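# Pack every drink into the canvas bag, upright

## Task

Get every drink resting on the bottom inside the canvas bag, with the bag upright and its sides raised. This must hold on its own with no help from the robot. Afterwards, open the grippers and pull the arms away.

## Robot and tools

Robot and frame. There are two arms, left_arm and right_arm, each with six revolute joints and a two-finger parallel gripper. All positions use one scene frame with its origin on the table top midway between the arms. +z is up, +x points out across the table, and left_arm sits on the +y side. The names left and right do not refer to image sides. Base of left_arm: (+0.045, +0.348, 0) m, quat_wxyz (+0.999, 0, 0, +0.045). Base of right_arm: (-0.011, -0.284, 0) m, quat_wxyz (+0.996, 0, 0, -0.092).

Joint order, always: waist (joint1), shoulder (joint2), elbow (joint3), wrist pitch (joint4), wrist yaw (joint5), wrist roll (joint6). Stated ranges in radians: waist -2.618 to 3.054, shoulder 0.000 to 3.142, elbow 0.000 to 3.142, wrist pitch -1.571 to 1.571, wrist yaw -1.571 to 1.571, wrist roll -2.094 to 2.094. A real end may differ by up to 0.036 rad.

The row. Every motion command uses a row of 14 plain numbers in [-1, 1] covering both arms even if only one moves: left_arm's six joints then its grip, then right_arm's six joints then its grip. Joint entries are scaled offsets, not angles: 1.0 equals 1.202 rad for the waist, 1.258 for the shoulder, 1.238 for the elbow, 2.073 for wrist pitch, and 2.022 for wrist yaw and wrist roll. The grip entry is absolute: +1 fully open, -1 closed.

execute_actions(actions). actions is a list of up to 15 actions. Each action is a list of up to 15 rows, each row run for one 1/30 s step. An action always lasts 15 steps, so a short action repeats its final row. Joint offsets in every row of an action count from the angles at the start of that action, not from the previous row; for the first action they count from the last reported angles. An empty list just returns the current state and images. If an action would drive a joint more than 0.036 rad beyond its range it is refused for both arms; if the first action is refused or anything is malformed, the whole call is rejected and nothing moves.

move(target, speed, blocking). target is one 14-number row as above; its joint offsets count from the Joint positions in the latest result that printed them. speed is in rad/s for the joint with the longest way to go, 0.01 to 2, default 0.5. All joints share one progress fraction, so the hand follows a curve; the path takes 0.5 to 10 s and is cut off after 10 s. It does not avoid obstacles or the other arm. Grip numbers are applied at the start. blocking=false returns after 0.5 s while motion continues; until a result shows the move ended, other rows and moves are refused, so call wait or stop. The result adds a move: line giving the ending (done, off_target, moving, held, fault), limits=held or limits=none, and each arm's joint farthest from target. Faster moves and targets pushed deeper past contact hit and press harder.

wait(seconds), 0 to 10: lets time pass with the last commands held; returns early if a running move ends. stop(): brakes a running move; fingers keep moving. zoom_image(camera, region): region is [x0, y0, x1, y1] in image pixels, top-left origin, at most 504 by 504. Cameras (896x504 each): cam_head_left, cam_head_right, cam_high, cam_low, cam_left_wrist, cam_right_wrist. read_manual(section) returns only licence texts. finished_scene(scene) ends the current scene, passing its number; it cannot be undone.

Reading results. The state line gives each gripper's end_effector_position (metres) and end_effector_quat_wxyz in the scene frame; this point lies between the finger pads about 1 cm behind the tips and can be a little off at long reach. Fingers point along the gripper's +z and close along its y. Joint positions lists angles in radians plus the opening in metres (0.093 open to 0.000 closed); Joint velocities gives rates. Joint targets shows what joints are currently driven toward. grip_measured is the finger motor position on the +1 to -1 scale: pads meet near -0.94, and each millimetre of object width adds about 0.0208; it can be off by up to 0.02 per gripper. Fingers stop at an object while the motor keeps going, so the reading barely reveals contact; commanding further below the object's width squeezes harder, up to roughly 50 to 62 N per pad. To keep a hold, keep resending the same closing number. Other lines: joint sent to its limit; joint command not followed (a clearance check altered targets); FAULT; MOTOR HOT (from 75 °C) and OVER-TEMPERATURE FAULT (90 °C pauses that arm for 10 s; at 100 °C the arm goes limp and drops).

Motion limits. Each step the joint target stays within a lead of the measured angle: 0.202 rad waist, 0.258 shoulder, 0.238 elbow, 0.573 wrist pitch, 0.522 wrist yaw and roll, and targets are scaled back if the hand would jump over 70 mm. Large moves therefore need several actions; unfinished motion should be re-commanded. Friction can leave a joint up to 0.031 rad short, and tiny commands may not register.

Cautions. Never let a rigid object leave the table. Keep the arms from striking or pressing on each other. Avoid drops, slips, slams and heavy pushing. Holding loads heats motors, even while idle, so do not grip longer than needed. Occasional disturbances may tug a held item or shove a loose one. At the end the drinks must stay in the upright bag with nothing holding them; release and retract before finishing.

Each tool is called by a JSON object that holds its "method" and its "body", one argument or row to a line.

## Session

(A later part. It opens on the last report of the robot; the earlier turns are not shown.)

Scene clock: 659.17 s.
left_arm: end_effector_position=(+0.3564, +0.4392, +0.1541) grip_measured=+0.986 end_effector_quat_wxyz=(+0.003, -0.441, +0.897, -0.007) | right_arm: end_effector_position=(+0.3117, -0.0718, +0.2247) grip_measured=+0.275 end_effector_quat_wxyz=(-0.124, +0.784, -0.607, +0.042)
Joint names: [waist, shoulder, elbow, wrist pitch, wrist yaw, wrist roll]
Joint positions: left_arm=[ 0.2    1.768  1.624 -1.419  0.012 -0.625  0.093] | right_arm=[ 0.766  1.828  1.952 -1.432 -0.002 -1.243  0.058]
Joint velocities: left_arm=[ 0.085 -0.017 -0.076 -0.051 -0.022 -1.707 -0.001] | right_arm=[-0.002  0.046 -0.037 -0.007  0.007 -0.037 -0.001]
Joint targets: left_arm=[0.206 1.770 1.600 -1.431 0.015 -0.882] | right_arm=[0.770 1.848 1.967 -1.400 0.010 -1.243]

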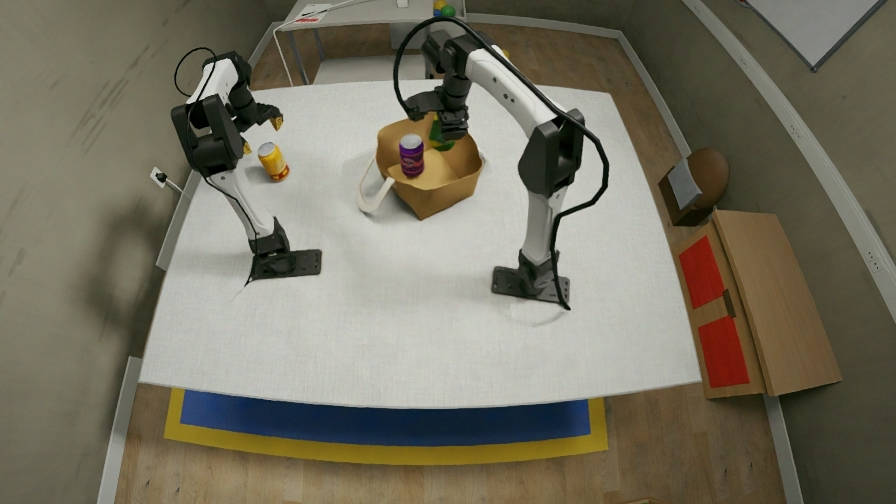

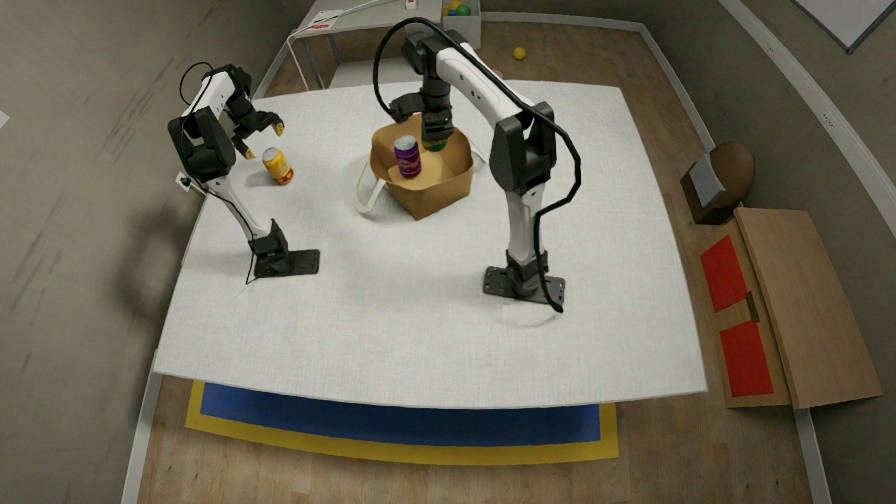

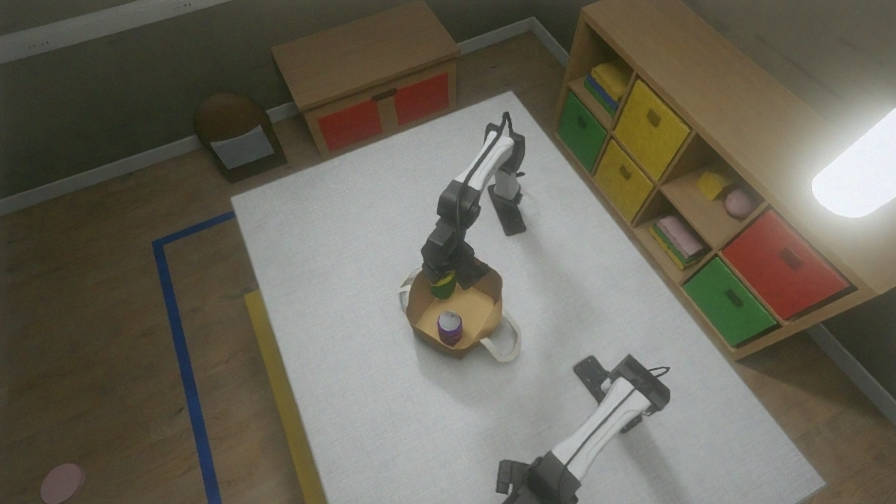

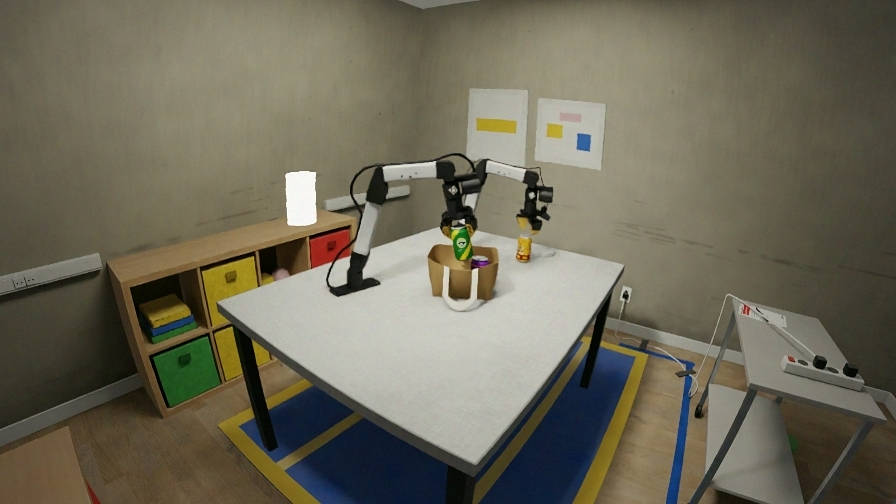

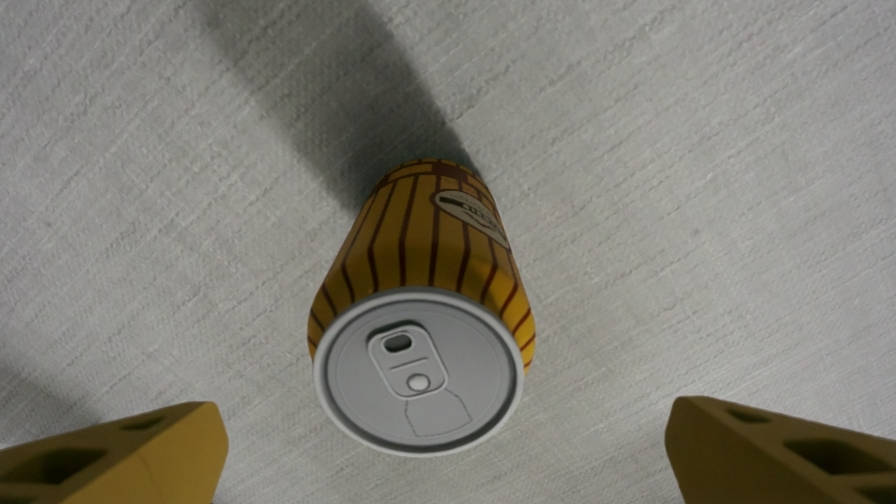

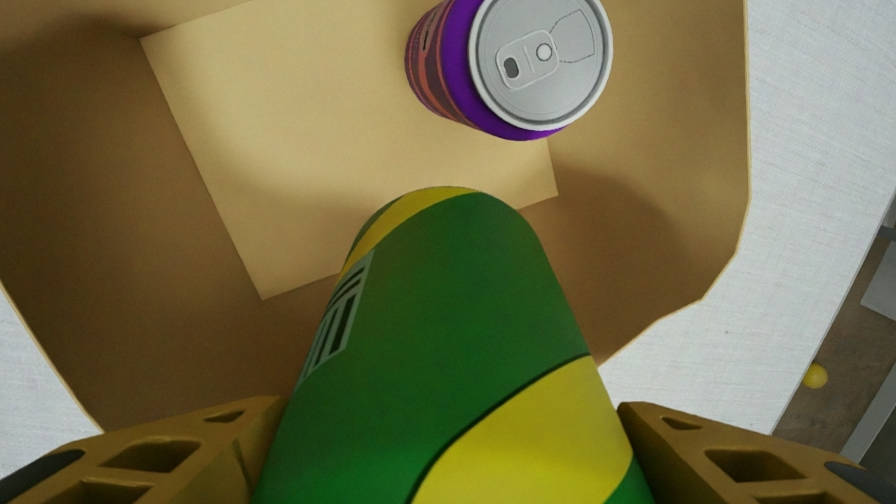

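{"method": "execute_actions", "body": {
  "actions": []
}}

Scene clock: 661.03 s.
left_arm: end_effector_position=(+0.3553, +0.4396, +0.1531) grip_measured=+0.986 end_effector_quat_wxyz=(-0.000, -0.552, +0.834, -0.006) | right_arm: end_effector_position=(+0.3135, -0.0709, +0.2183) grip_measured=+0.275 end_effector_quat_wxyz=(-0.116, +0.785, -0.608, +0.040)
Joint names: [waist, shoulder, elbow, wrist pitch, wrist yaw, wrist roll]
Joint positions: left_arm=[ 0.202  1.768  1.62  -1.419  0.012 -0.877  0.093] | right_arm=[ 0.766  1.845  1.952 -1.431 -0.001 -1.243  0.058]
Joint velocities: left_arm=[ 0.017 -0.007 -0.007  0.081 -0.037  0.022  0.   ] | right_arm=[ 0.002  0.007  0.002  0.007 -0.022  0.037 -0.   ]
Joint targets: left_arm=[0.206 1.770 1.600 -1.430 0.015 -0.882] | right_arm=[0.770 1.848 1.967 -1.400 0.010 -1.243]

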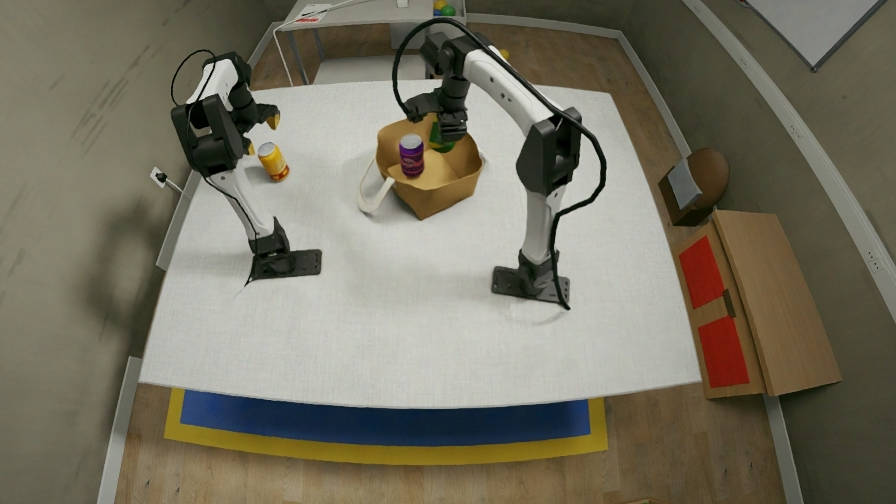

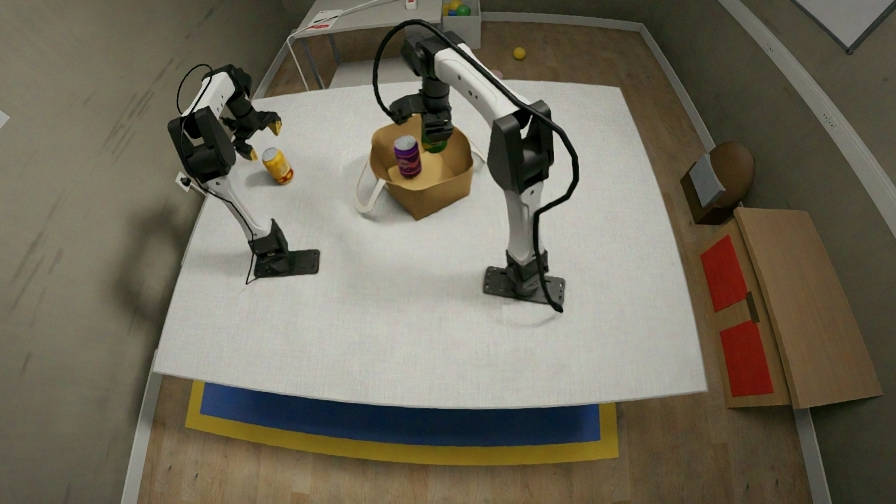

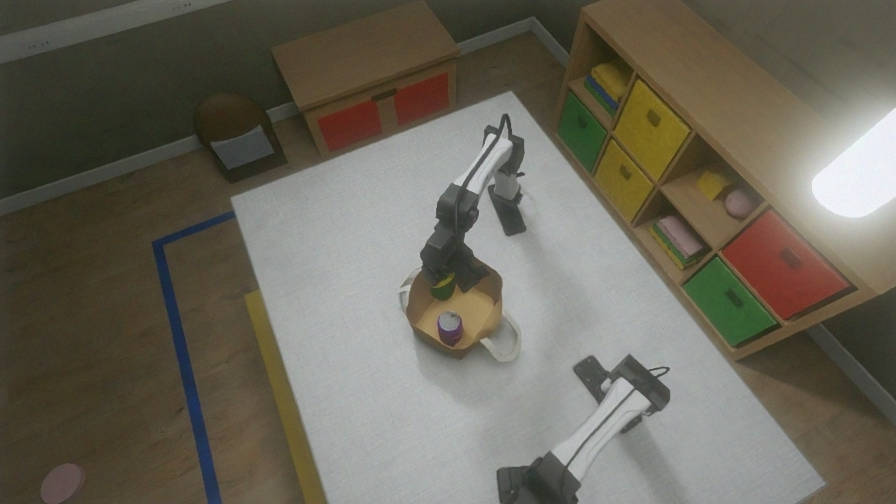

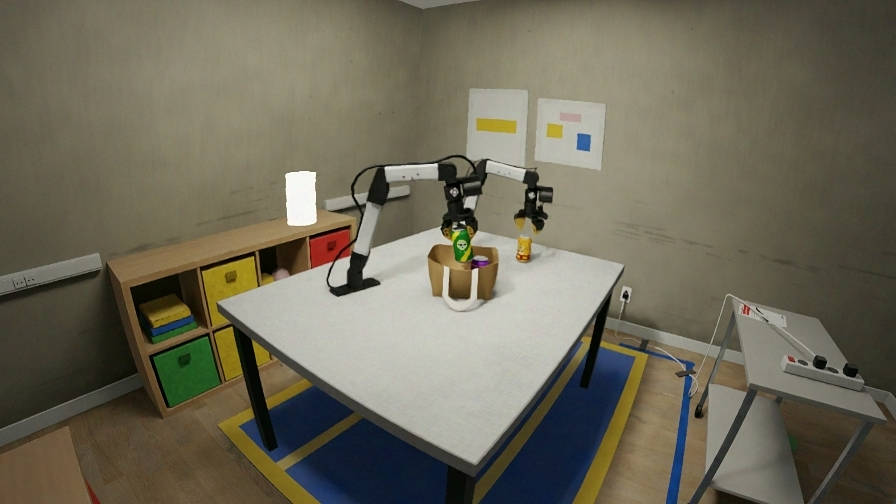

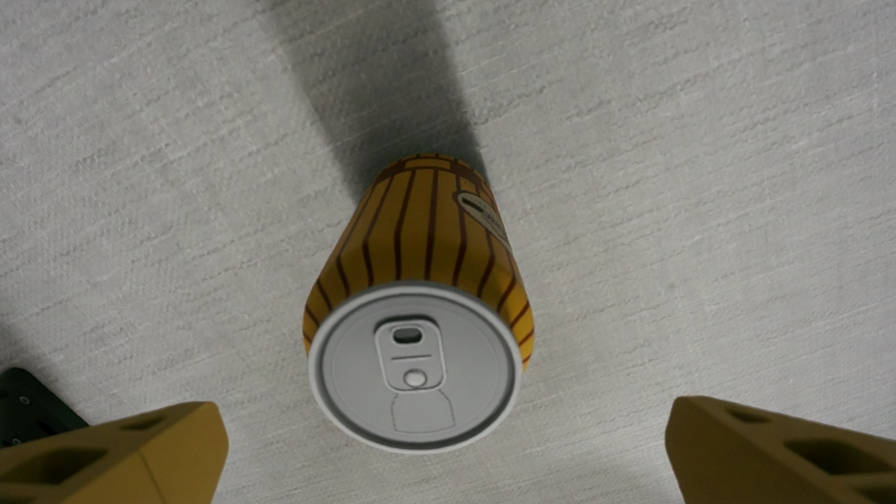

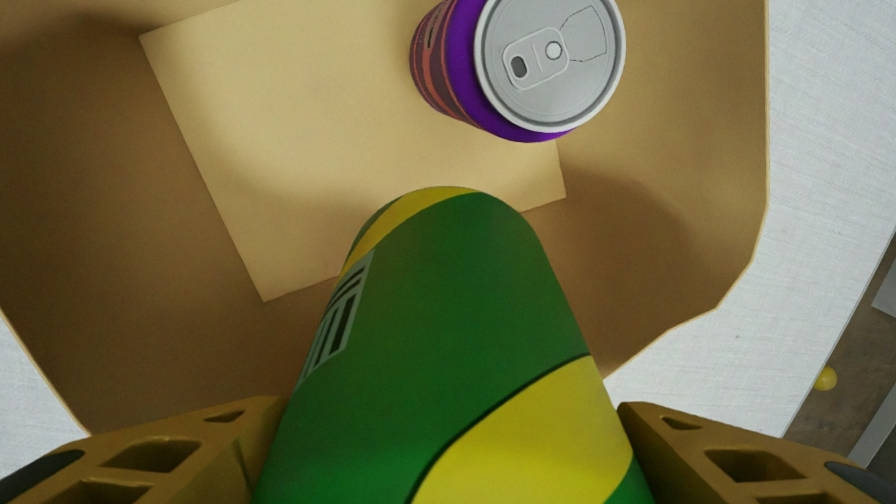

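{"method": "execute_actions", "body": {
  "actions": [
    [[0.003,-0.0095,-0.028,0.004,0.001,-0.0148,1, 0.003,0.0343,0.004,0.0193,0.003,0,0.22],
[0.003,-0.0175,-0.0470,0.0226,0.001,-0.0346,1, 0.003,0.0583,-0.0065,0.0241,0.002,0,0.22],
[0.003,-0.0238,-0.0660,0.0397,0.001,-0.0593,1, 0.003,0.0781,-0.0178,0.0289,0.001,0,0.22],
[0.003,-0.0286,-0.0897,0.0594,0.001,-0.0841,1, 0.003,0.0948,-0.0291,0.0338,0.001,0,0.22],
[0.003,-0.0318,-0.1135,0.0805,0.001,-0.1088,1, 0.003,0.1088,-0.0396,0.0386,0.001,0,0.22],
[0.003,-0.0342,-0.1397,0.1016,0.001,-0.1335,1, 0.003,0.1202,-0.0493,0.0425,0.001,0,0.22],
[0.003,-0.0358,-0.1634,0.1200,0.001,-0.1583,1, 0.003,0.1290,-0.0574,0.0453,0.001,0,0.22],
[0.003,-0.0358,-0.1847,0.1345,0.001,-0.1830,1, 0.003,0.1351,-0.0638,0.0473,0.001,0,0.22],
[0.003,-0.0358,-0.2014,0.1437,0.001,-0.2028,1, 0.003,0.1398,-0.0687,0.0473,0.001,0,0.22],
[0.003,-0.0358,-0.2157,0.1477,0.001,-0.2226,1, 0.003,0.1436,-0.0687,0.0473,0.001,0,0.22],
[0.003,-0.0358,-0.2263,0.1477,0.001,-0.2374,1, 0.003,0.1481,-0.0687,0.0473,0.001,0,0.22],
[0.003,-0.0358,-0.2347,0.1464,0.001,-0.2522,0.95, 0.003,0.1545,-0.0687,0.0473,0.001,0,0.22],
[0.003,-0.0330,-0.2418,0.1437,0.001,-0.2621,0.90, 0.003,0.1656,-0.0687,0.0473,0.001,0,0.22],
[0.003,-0.0280,-0.2489,0.1411,0.001,-0.2695,0.85, 0.003,0.1803,-0.0687,0.0473,0.001,0,0.22],
[0.003,-0.0220,-0.2536,0.1384,0.001,-0.2725,0.80, 0.003,0.1860,-0.0687,0.0473,0.001,0,0.22]]
  ]
}}

Scene clock: 776.87 s.
left_arm: end_effector_position=(+0.3449, +0.4365, +0.0906) grip_measured=+0.824 end_effector_quat_wxyz=(+0.003, +0.721, -0.693, +0.005) | right_arm: end_effector_position=(+0.3259, -0.0627, +0.1139) grip_measured=+0.275 end_effector_quat_wxyz=(-0.009, +0.791, -0.612, +0.003)
Joint names: [waist, shoulder, elbow, wrist pitch, wrist yaw, wrist roll]
Joint positions: left_arm=[ 0.202  1.738  1.336 -1.168  0.012 -1.319  0.085] | right_arm=[ 0.766  2.069  1.872 -1.355 -0.001 -1.243  0.058]
Joint velocities: left_arm=[ 0.012 -0.002 -0.208  0.125 -0.051 -0.696 -0.045] | right_arm=[ 0.002  0.11  -0.022  0.081  0.007 -0.051 -0.   ]
Joint targets: left_arm=[0.205 1.741 1.306 -1.132 0.014 -1.428] | right_arm=[0.769 2.079 1.867 -1.333 0.001 -1.243]

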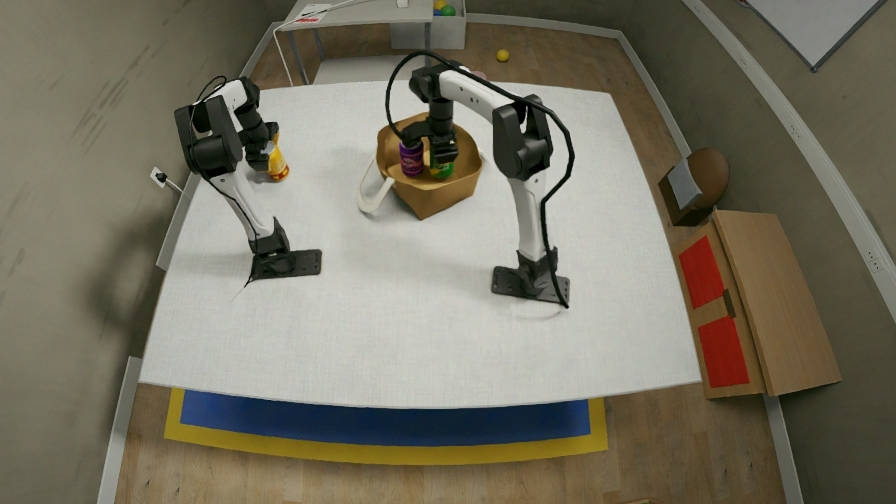

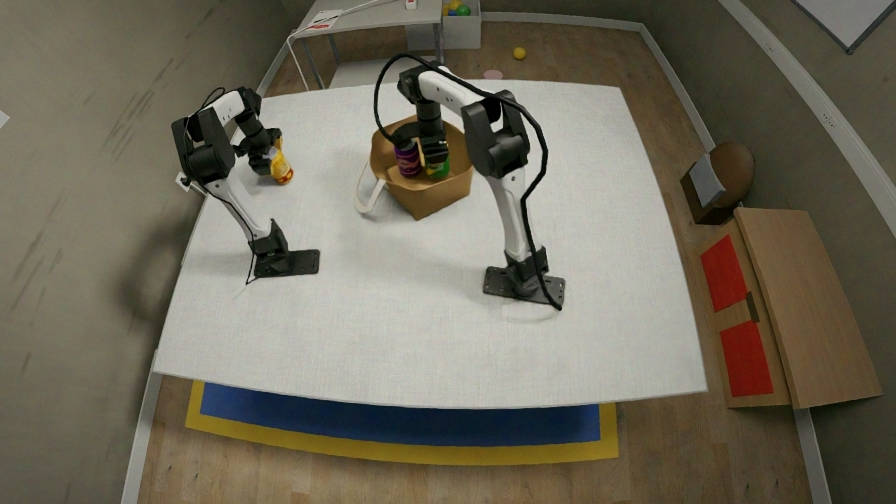

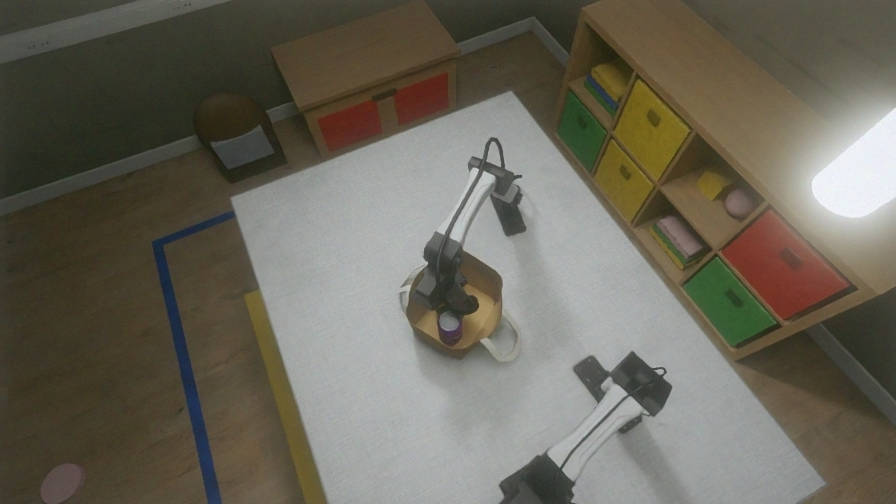

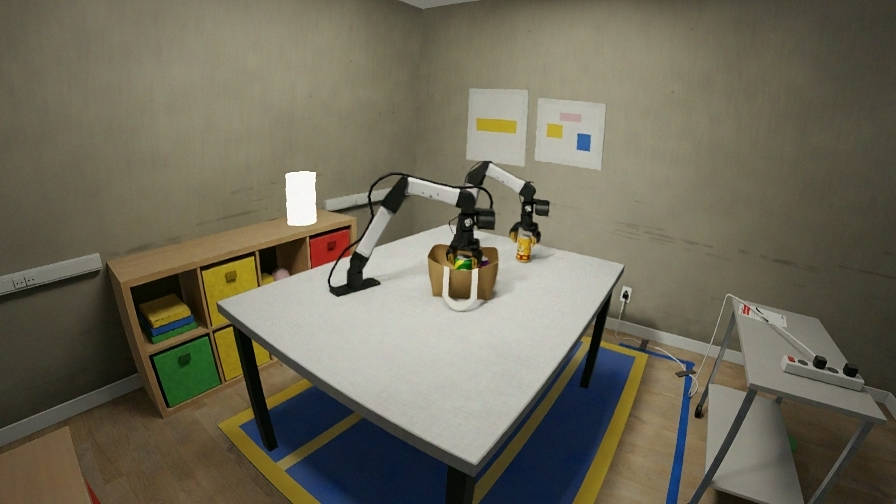

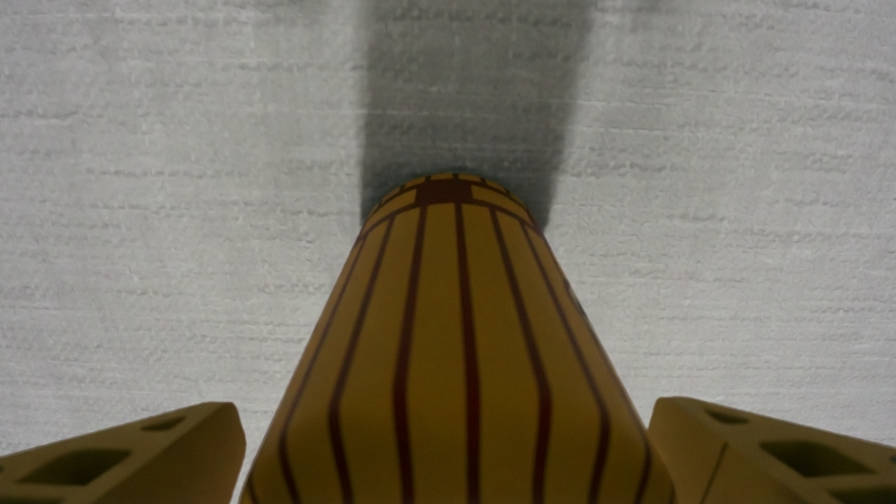

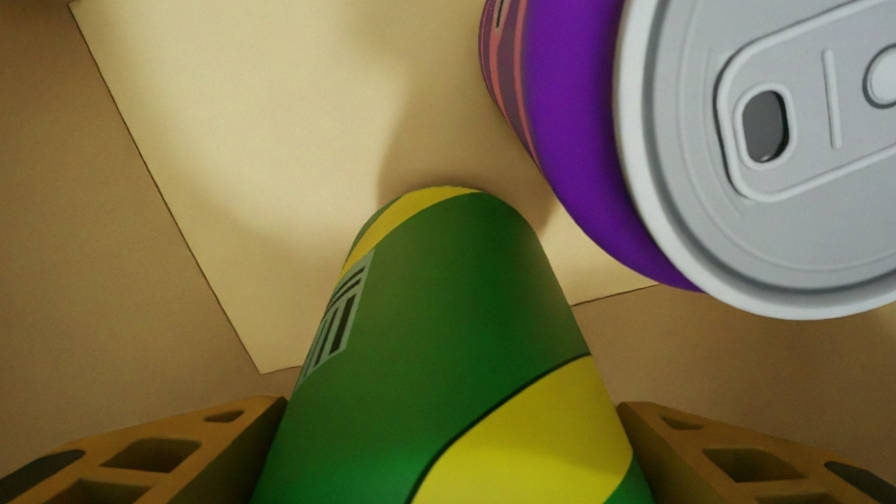

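{"method": "execute_actions", "body": {
  "actions": []
}}

Scene clock: 782.03 s.
left_arm: end_effector_position=(+0.3469, +0.4371, +0.0879) grip_measured=+0.802 end_effector_quat_wxyz=(-0.001, +0.756, -0.655, +0.008) | right_arm: end_effector_position=(+0.3279, -0.0614, +0.1114) grip_measured=+0.275 end_effector_quat_wxyz=(-0.010, +0.791, -0.612, +0.003)
Joint names: [waist, shoulder, elbow, wrist pitch, wrist yaw, wrist roll]
Joint positions: left_arm=[ 0.202  1.738  1.325 -1.147  0.012 -1.422  0.084] | right_arm=[ 0.766  2.076  1.872 -1.346 -0.001 -1.243  0.058]
Joint velocities: left_arm=[-0.002  0.012 -0.007  0.022  0.022 -0.022 -0.001] | right_arm=[ 0.007 -0.022  0.007  0.007  0.007 -0.007  0.   ]
Joint targets: left_arm=[0.205 1.741 1.306 -1.133 0.014 -1.428] | right_arm=[0.769 2.079 1.867 -1.333 0.001 -1.243]

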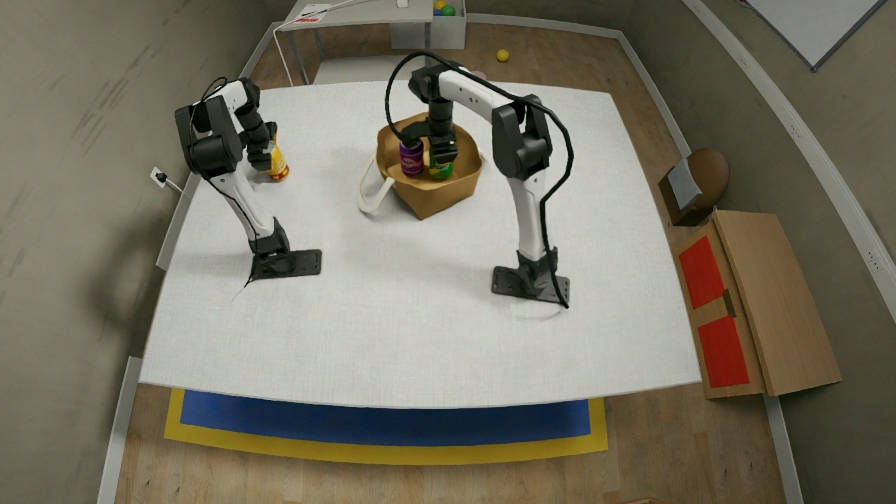

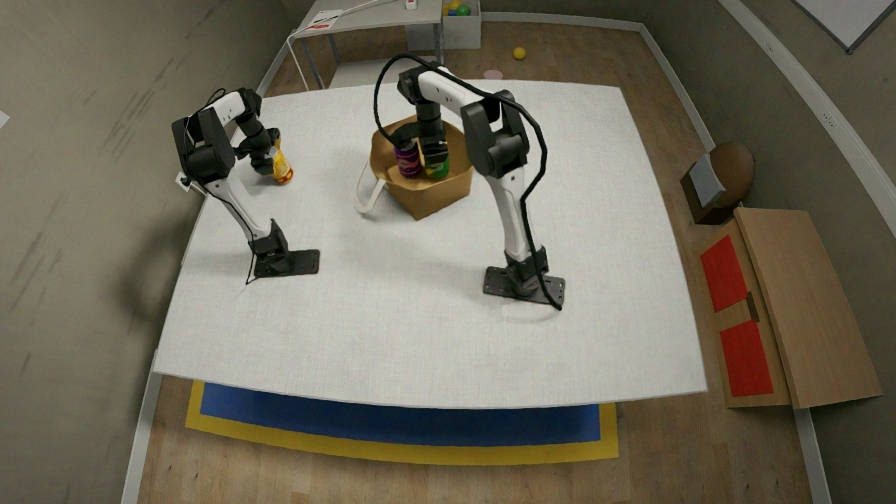

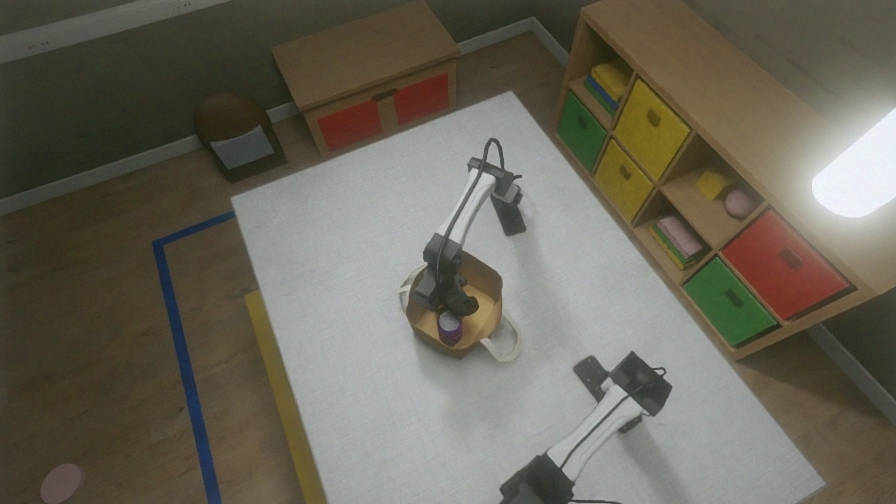

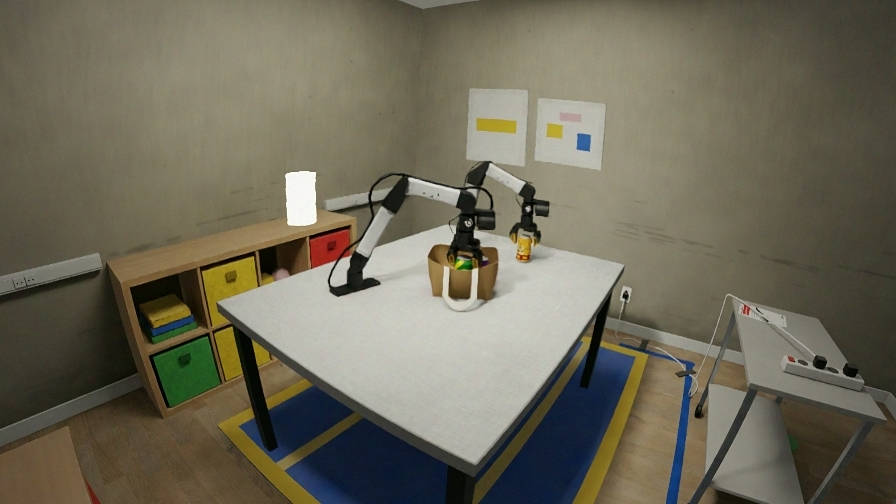

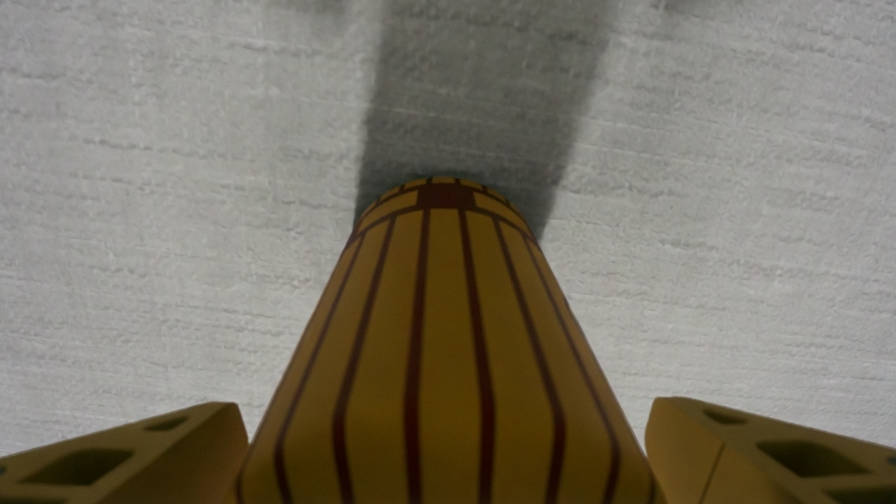

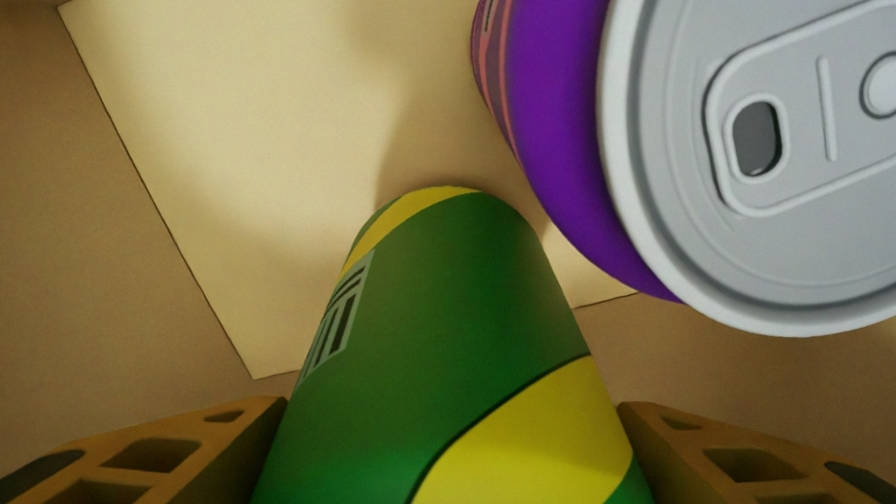

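{"method": "execute_actions", "body": {
  "actions": [
    [[0,0,-0.012,0.005,0,0,0.70, 0.002,0.002,-0.0121,0.0145,0,0,0.22],
[0,0,-0.009,0.004,0,0,0.61, 0.002,0.002,-0.0210,0.0241,0,0,0.22],
[0,0,-0.006,0.003,0,0,0.53, 0.002,0.001,-0.0299,0.0328,0,0,0.22],
[0,0,-0.003,0.002,0,0,0.46, 0.002,0,-0.0388,0.0400,0,0,0.22],
[0,0,0,0,0,0,0.40, 0.002,0,-0.0468,0.0453,0,0,0.22],
[0,0,0,0,0,0,0.34, 0.002,0,-0.0541,0.0482,0,0,0.22],
[0,0,0.008,0,0,0,0.28, 0.002,0,-0.0606,0.0492,0,0,0.22],
[0,-0.004,0.018,-0.007,0,0,0.22, 0.002,0,-0.0654,0.0482,0,0,0.22],
[0,-0.008,0.036,-0.0203,0,0,0.22, 0.002,0,-0.0695,0.0468,0,0,0.22],
[0,-0.012,0.058,-0.0357,0,0,0.22, 0.002,0,-0.0719,0.0453,0,0,0.22],
[0,-0.012,0.080,-0.0531,0,0,0.22, 0.002,0,-0.0719,0.0444,0,0,0.22],
[-0.012,-0.012,0.0987,-0.0714,0,0,0.22, 0.002,0,-0.0719,0.0444,0,0,0.22],
[-0.029,-0.012,0.1210,-0.0902,0,0,0.22, 0.002,0,-0.0719,0.0444,0,0,0.30],
[-0.051,-0.012,0.1463,-0.1095,0,0,0.22, 0.002,0,-0.0719,0.0444,0,0,0.38],
[-0.068,-0.012,0.1742,-0.1283,0,0,0.22, 0.002,0,-0.0719,0.0444,0,0,0.46]],
    [[-0.0703,-0.012,0.1093,-0.0844,0,0,0.22, 0,0,-0.008,0.004,0,0,0.56],
[-0.0956,-0.012,0.1417,-0.0989,0,0,0.22, 0,-0.012,-0.004,0.002,0,0,0.66],
[-0.1246,-0.012,0.1756,-0.1085,0,0,0.22, 0,-0.040,0,0,0,0,0.74],
[-0.1568,-0.012,0.2107,-0.1134,0,0,0.22, 0,-0.068,0,0,0,0,0.80],
[-0.1923,-0.012,0.2465,-0.1134,0,0,0.22, 0,-0.095,0,0,0,0,0.80],
[-0.2304,-0.012,0.2826,-0.1134,0,0,0.22, 0,-0.117,0,0,0,0,0.80],
[-0.2712,-0.012,0.3185,-0.1110,0,0,0.22, 0,-0.140,0,0,0,0,0.80],
[-0.3142,-0.012,0.3538,-0.1085,0,0,0.22, 0,-0.165,0,0,0,0,0.80],
[-0.3591,-0.012,0.3879,-0.1061,0,0,0.22, 0,-0.190,0,0,0,0,0.80],
[-0.4055,-0.012,0.4207,-0.1037,0,0,0.22, -0.005,-0.214,0,0,0,0,0.80],
[-0.4532,-0.012,0.4514,-0.1013,0,0,0.22, -0.021,-0.237,0,0,0,0,0.80],
[-0.5017,-0.012,0.4798,-0.0989,0,0,0.22, -0.048,-0.258,0,0,0,0,0.80],
[-0.5507,-0.010,0.5056,-0.0989,0,0,0.22, -0.065,-0.277,0,0,0,0,0.80],
[-0.5995,-0.005,0.5284,-0.0989,0,0,0.22, -0.086,-0.292,0,0,0,0,0.80],
[-0.6483,0.003,0.5477,-0.0989,0,0,0.22, -0.110,-0.304,0,0,0,0,0.80]],
    [[-0.1367,0.0175,0.0584,0.008,0,0,0.22, -0.0835,-0.051,0,0,0,0,0.80],
[-0.1832,0.0350,0.0707,0.010,0,0,0.22, -0.1121,-0.054,0,0,0,0,0.80],
[-0.2284,0.0441,0.0789,0.010,0,0,0.22, -0.1424,-0.055,0,0,0,0,0.80],
[-0.2720,0.0547,0.0834,0.010,0,0,0.22, -0.1739,-0.056,0,0,0,0,0.80],
[-0.3134,0.0667,0.0880,0.010,0,0,0.22, -0.2059,-0.056,0,0,0,0,0.80],
[-0.3526,0.0800,0.0937,0.010,0,0,0.22, -0.2379,-0.056,0,0,0,0,0.80],
[-0.3890,0.0945,0.0950,0.010,0,0,0.22, -0.2696,-0.056,0,0,0,0,0.80],
[-0.4226,0.1100,0.0950,0.010,0,0,0.22, -0.3002,-0.056,0,0,0,0,0.80],
[-0.4531,0.1264,0.0950,0.010,0,0,0.22, -0.3290,-0.056,0,0,0,0,0.80],
[-0.4800,0.1435,0.0940,0.010,0,0,0.22, -0.3559,-0.056,0,0,0,0,0.80],
[-0.5033,0.1610,0.0930,0.009,0,0,0.22, -0.3804,-0.056,0,0,0,0,0.80],
[-0.5228,0.1789,0.0920,0.008,0,0,0.22, -0.4018,-0.056,0,0,0,0,0.80],
[-0.5385,0.1968,0.0900,0.007,0,0,0.22, -0.4200,-0.056,0,0,0,0,0.80],
[-0.5499,0.2145,0.0890,0.006,0,0,0.22, -0.4346,-0.056,0,0,0,0,0.80],
[-0.5573,0.2321,0.0880,0.005,0,0,0.22, -0.4453,-0.056,0,0,0,0,0.80]],
    [[-0.002,0.0656,0.014,0.005,0,0,0.22, -0.024,0,0,0,0,0,0.80],
[-0.004,0.0819,0.014,0.005,0,0,0.22, -0.026,0,0,0,0,0,0.80],
[-0.010,0.0975,0.014,0.005,0,0,0.22, -0.030,0,0,0,0,0,0.80],
[-0.018,0.1120,0.014,0.005,0,0,0.22, -0.034,0,0,0,0,0,0.80],
[-0.018,0.1252,0.014,0.005,0,0,0.22, -0.034,0,0,0,0,0,0.80],
[-0.018,0.1372,0.014,0.005,0,0,0.22, -0.034,0,0,0,0,0,0.80],
[-0.018,0.1477,0.014,0.005,0,0,0.22, -0.034,0,0,0,0,0,0.80],
[-0.018,0.1567,0.014,0.005,0,0,0.22, -0.034,0,0,0,0,0,0.80],
[-0.018,0.1639,0.014,0.005,0,0,0.22, -0.034,0,0,0,0,0,0.80],
[-0.018,0.1694,0.014,0.005,0,0,0.22, -0.034,0,0,0,0,0,0.80],
[-0.018,0.1731,0.014,0.005,0,0,0.22, -0.034,0,0,0,0,0,0.80],
[-0.018,0.1749,0.014,0.005,0,0,0.22, -0.034,0,0,0,0,0,0.80],
[-0.018,0.1757,0.013,0.005,0,0,0.22, -0.034,0,0,0,0,0,0.80],
[-0.018,0.1781,0.012,0.005,0,0,0.22, -0.034,0,0,0,0,0,0.80],
[-0.018,0.1844,0.010,0.005,0,0,0.22, -0.034,0,0,0,0,0,0.80]]
  ]
}}

Scene clock: 904.03 s.
left_arm: end_effector_position=(+0.2442, -0.0390, +0.1120) grip_measured=+0.250 end_effector_quat_wxyz=(-0.006, -0.166, +0.986, -0.005) | right_arm: end_effector_position=(+0.3680, -0.2961, +0.2608) grip_measured=+0.799 end_effector_quat_wxyz=(+0.189, -0.553, +0.800, -0.137)
Joint names: [waist, shoulder, elbow, wrist pitch, wrist yaw, wrist roll]
Joint positions: left_arm=[-1.18   2.245  2.142 -1.463  0.014 -1.422  0.057] | right_arm=[ 0.15   1.635  1.801 -1.265 -0.006 -1.243  0.084]
Joint velocities: left_arm=[-0.007  0.007 -0.022 -0.081 -0.007  0.095 -0.   ] | right_arm=[-0.012 -0.022  0.012 -0.022 -0.066  0.095 -0.002]
Joint targets: left_arm=[-1.181 2.236 2.154 -1.453 0.007 -1.422] | right_arm=[0.144 1.635 1.801 -1.265 -0.007 -1.243]

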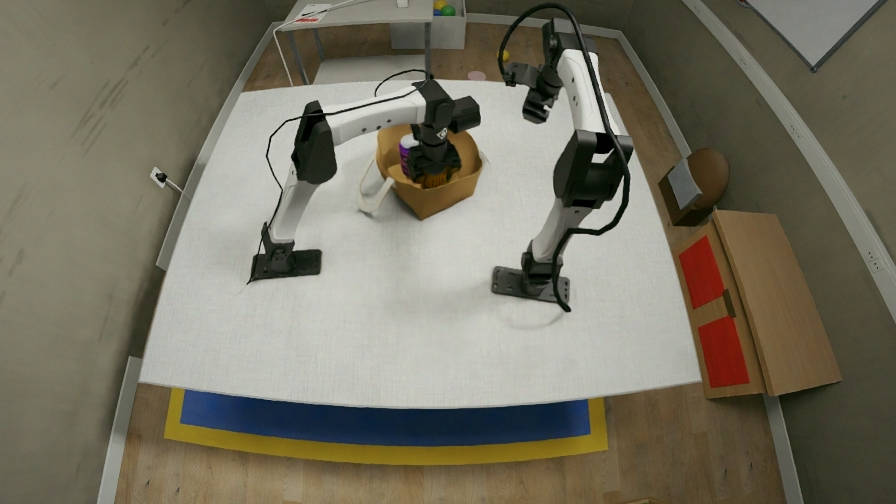

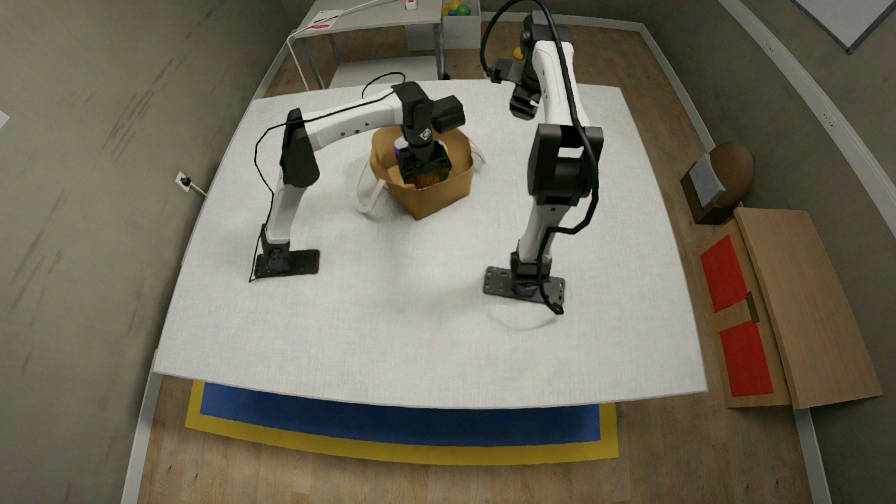

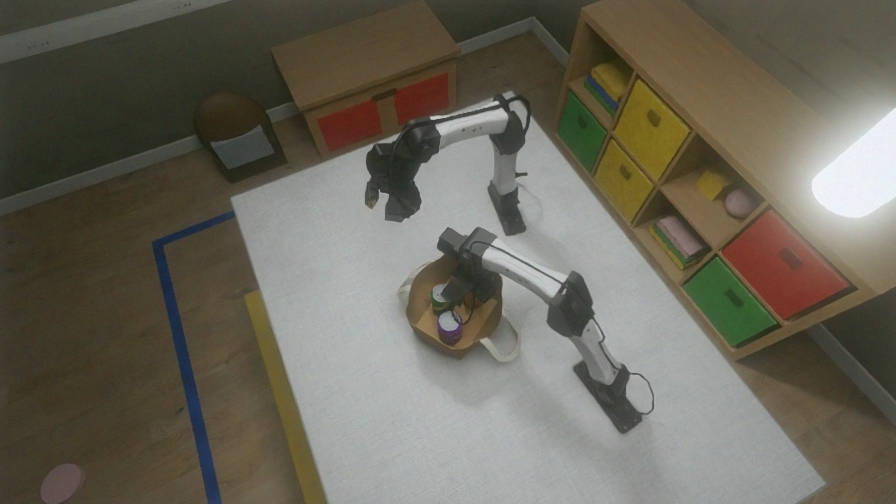

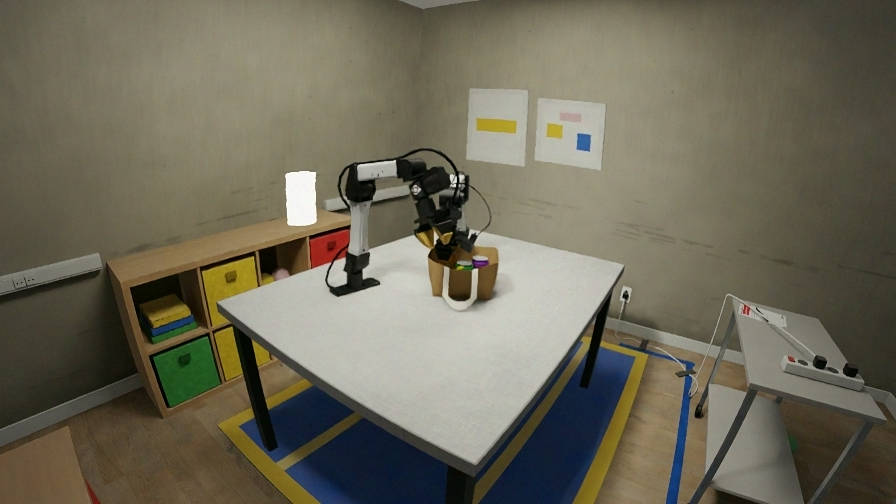

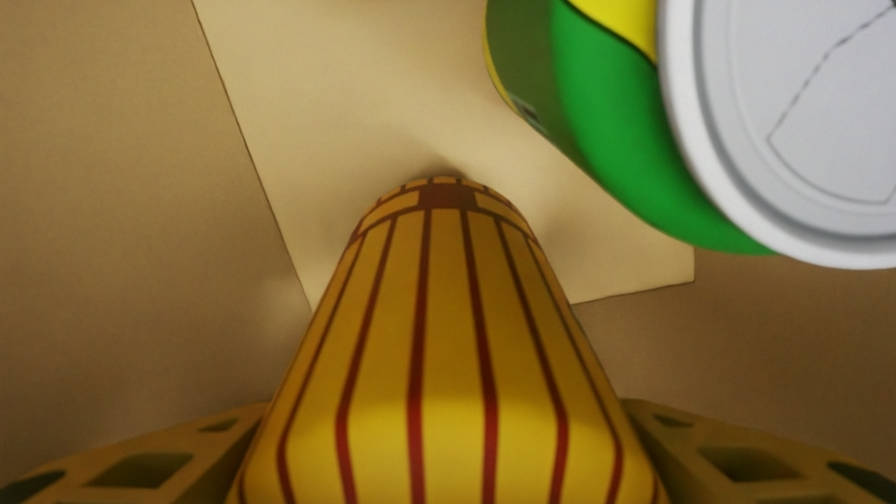

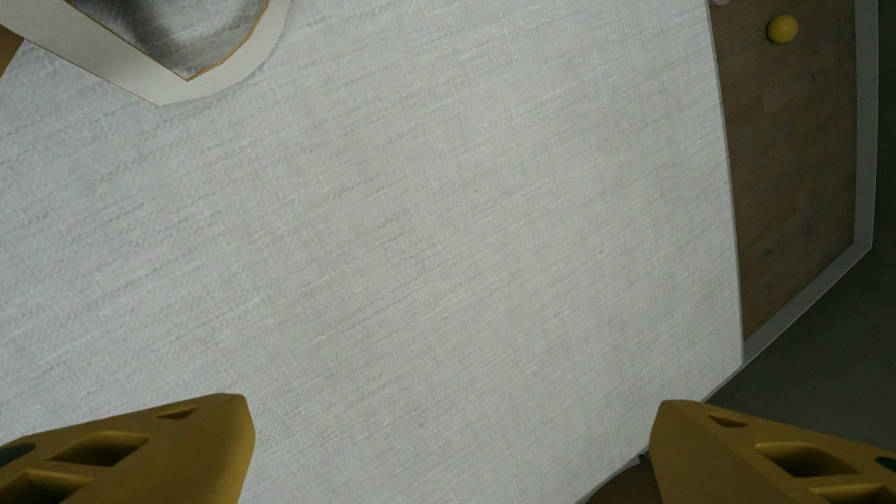

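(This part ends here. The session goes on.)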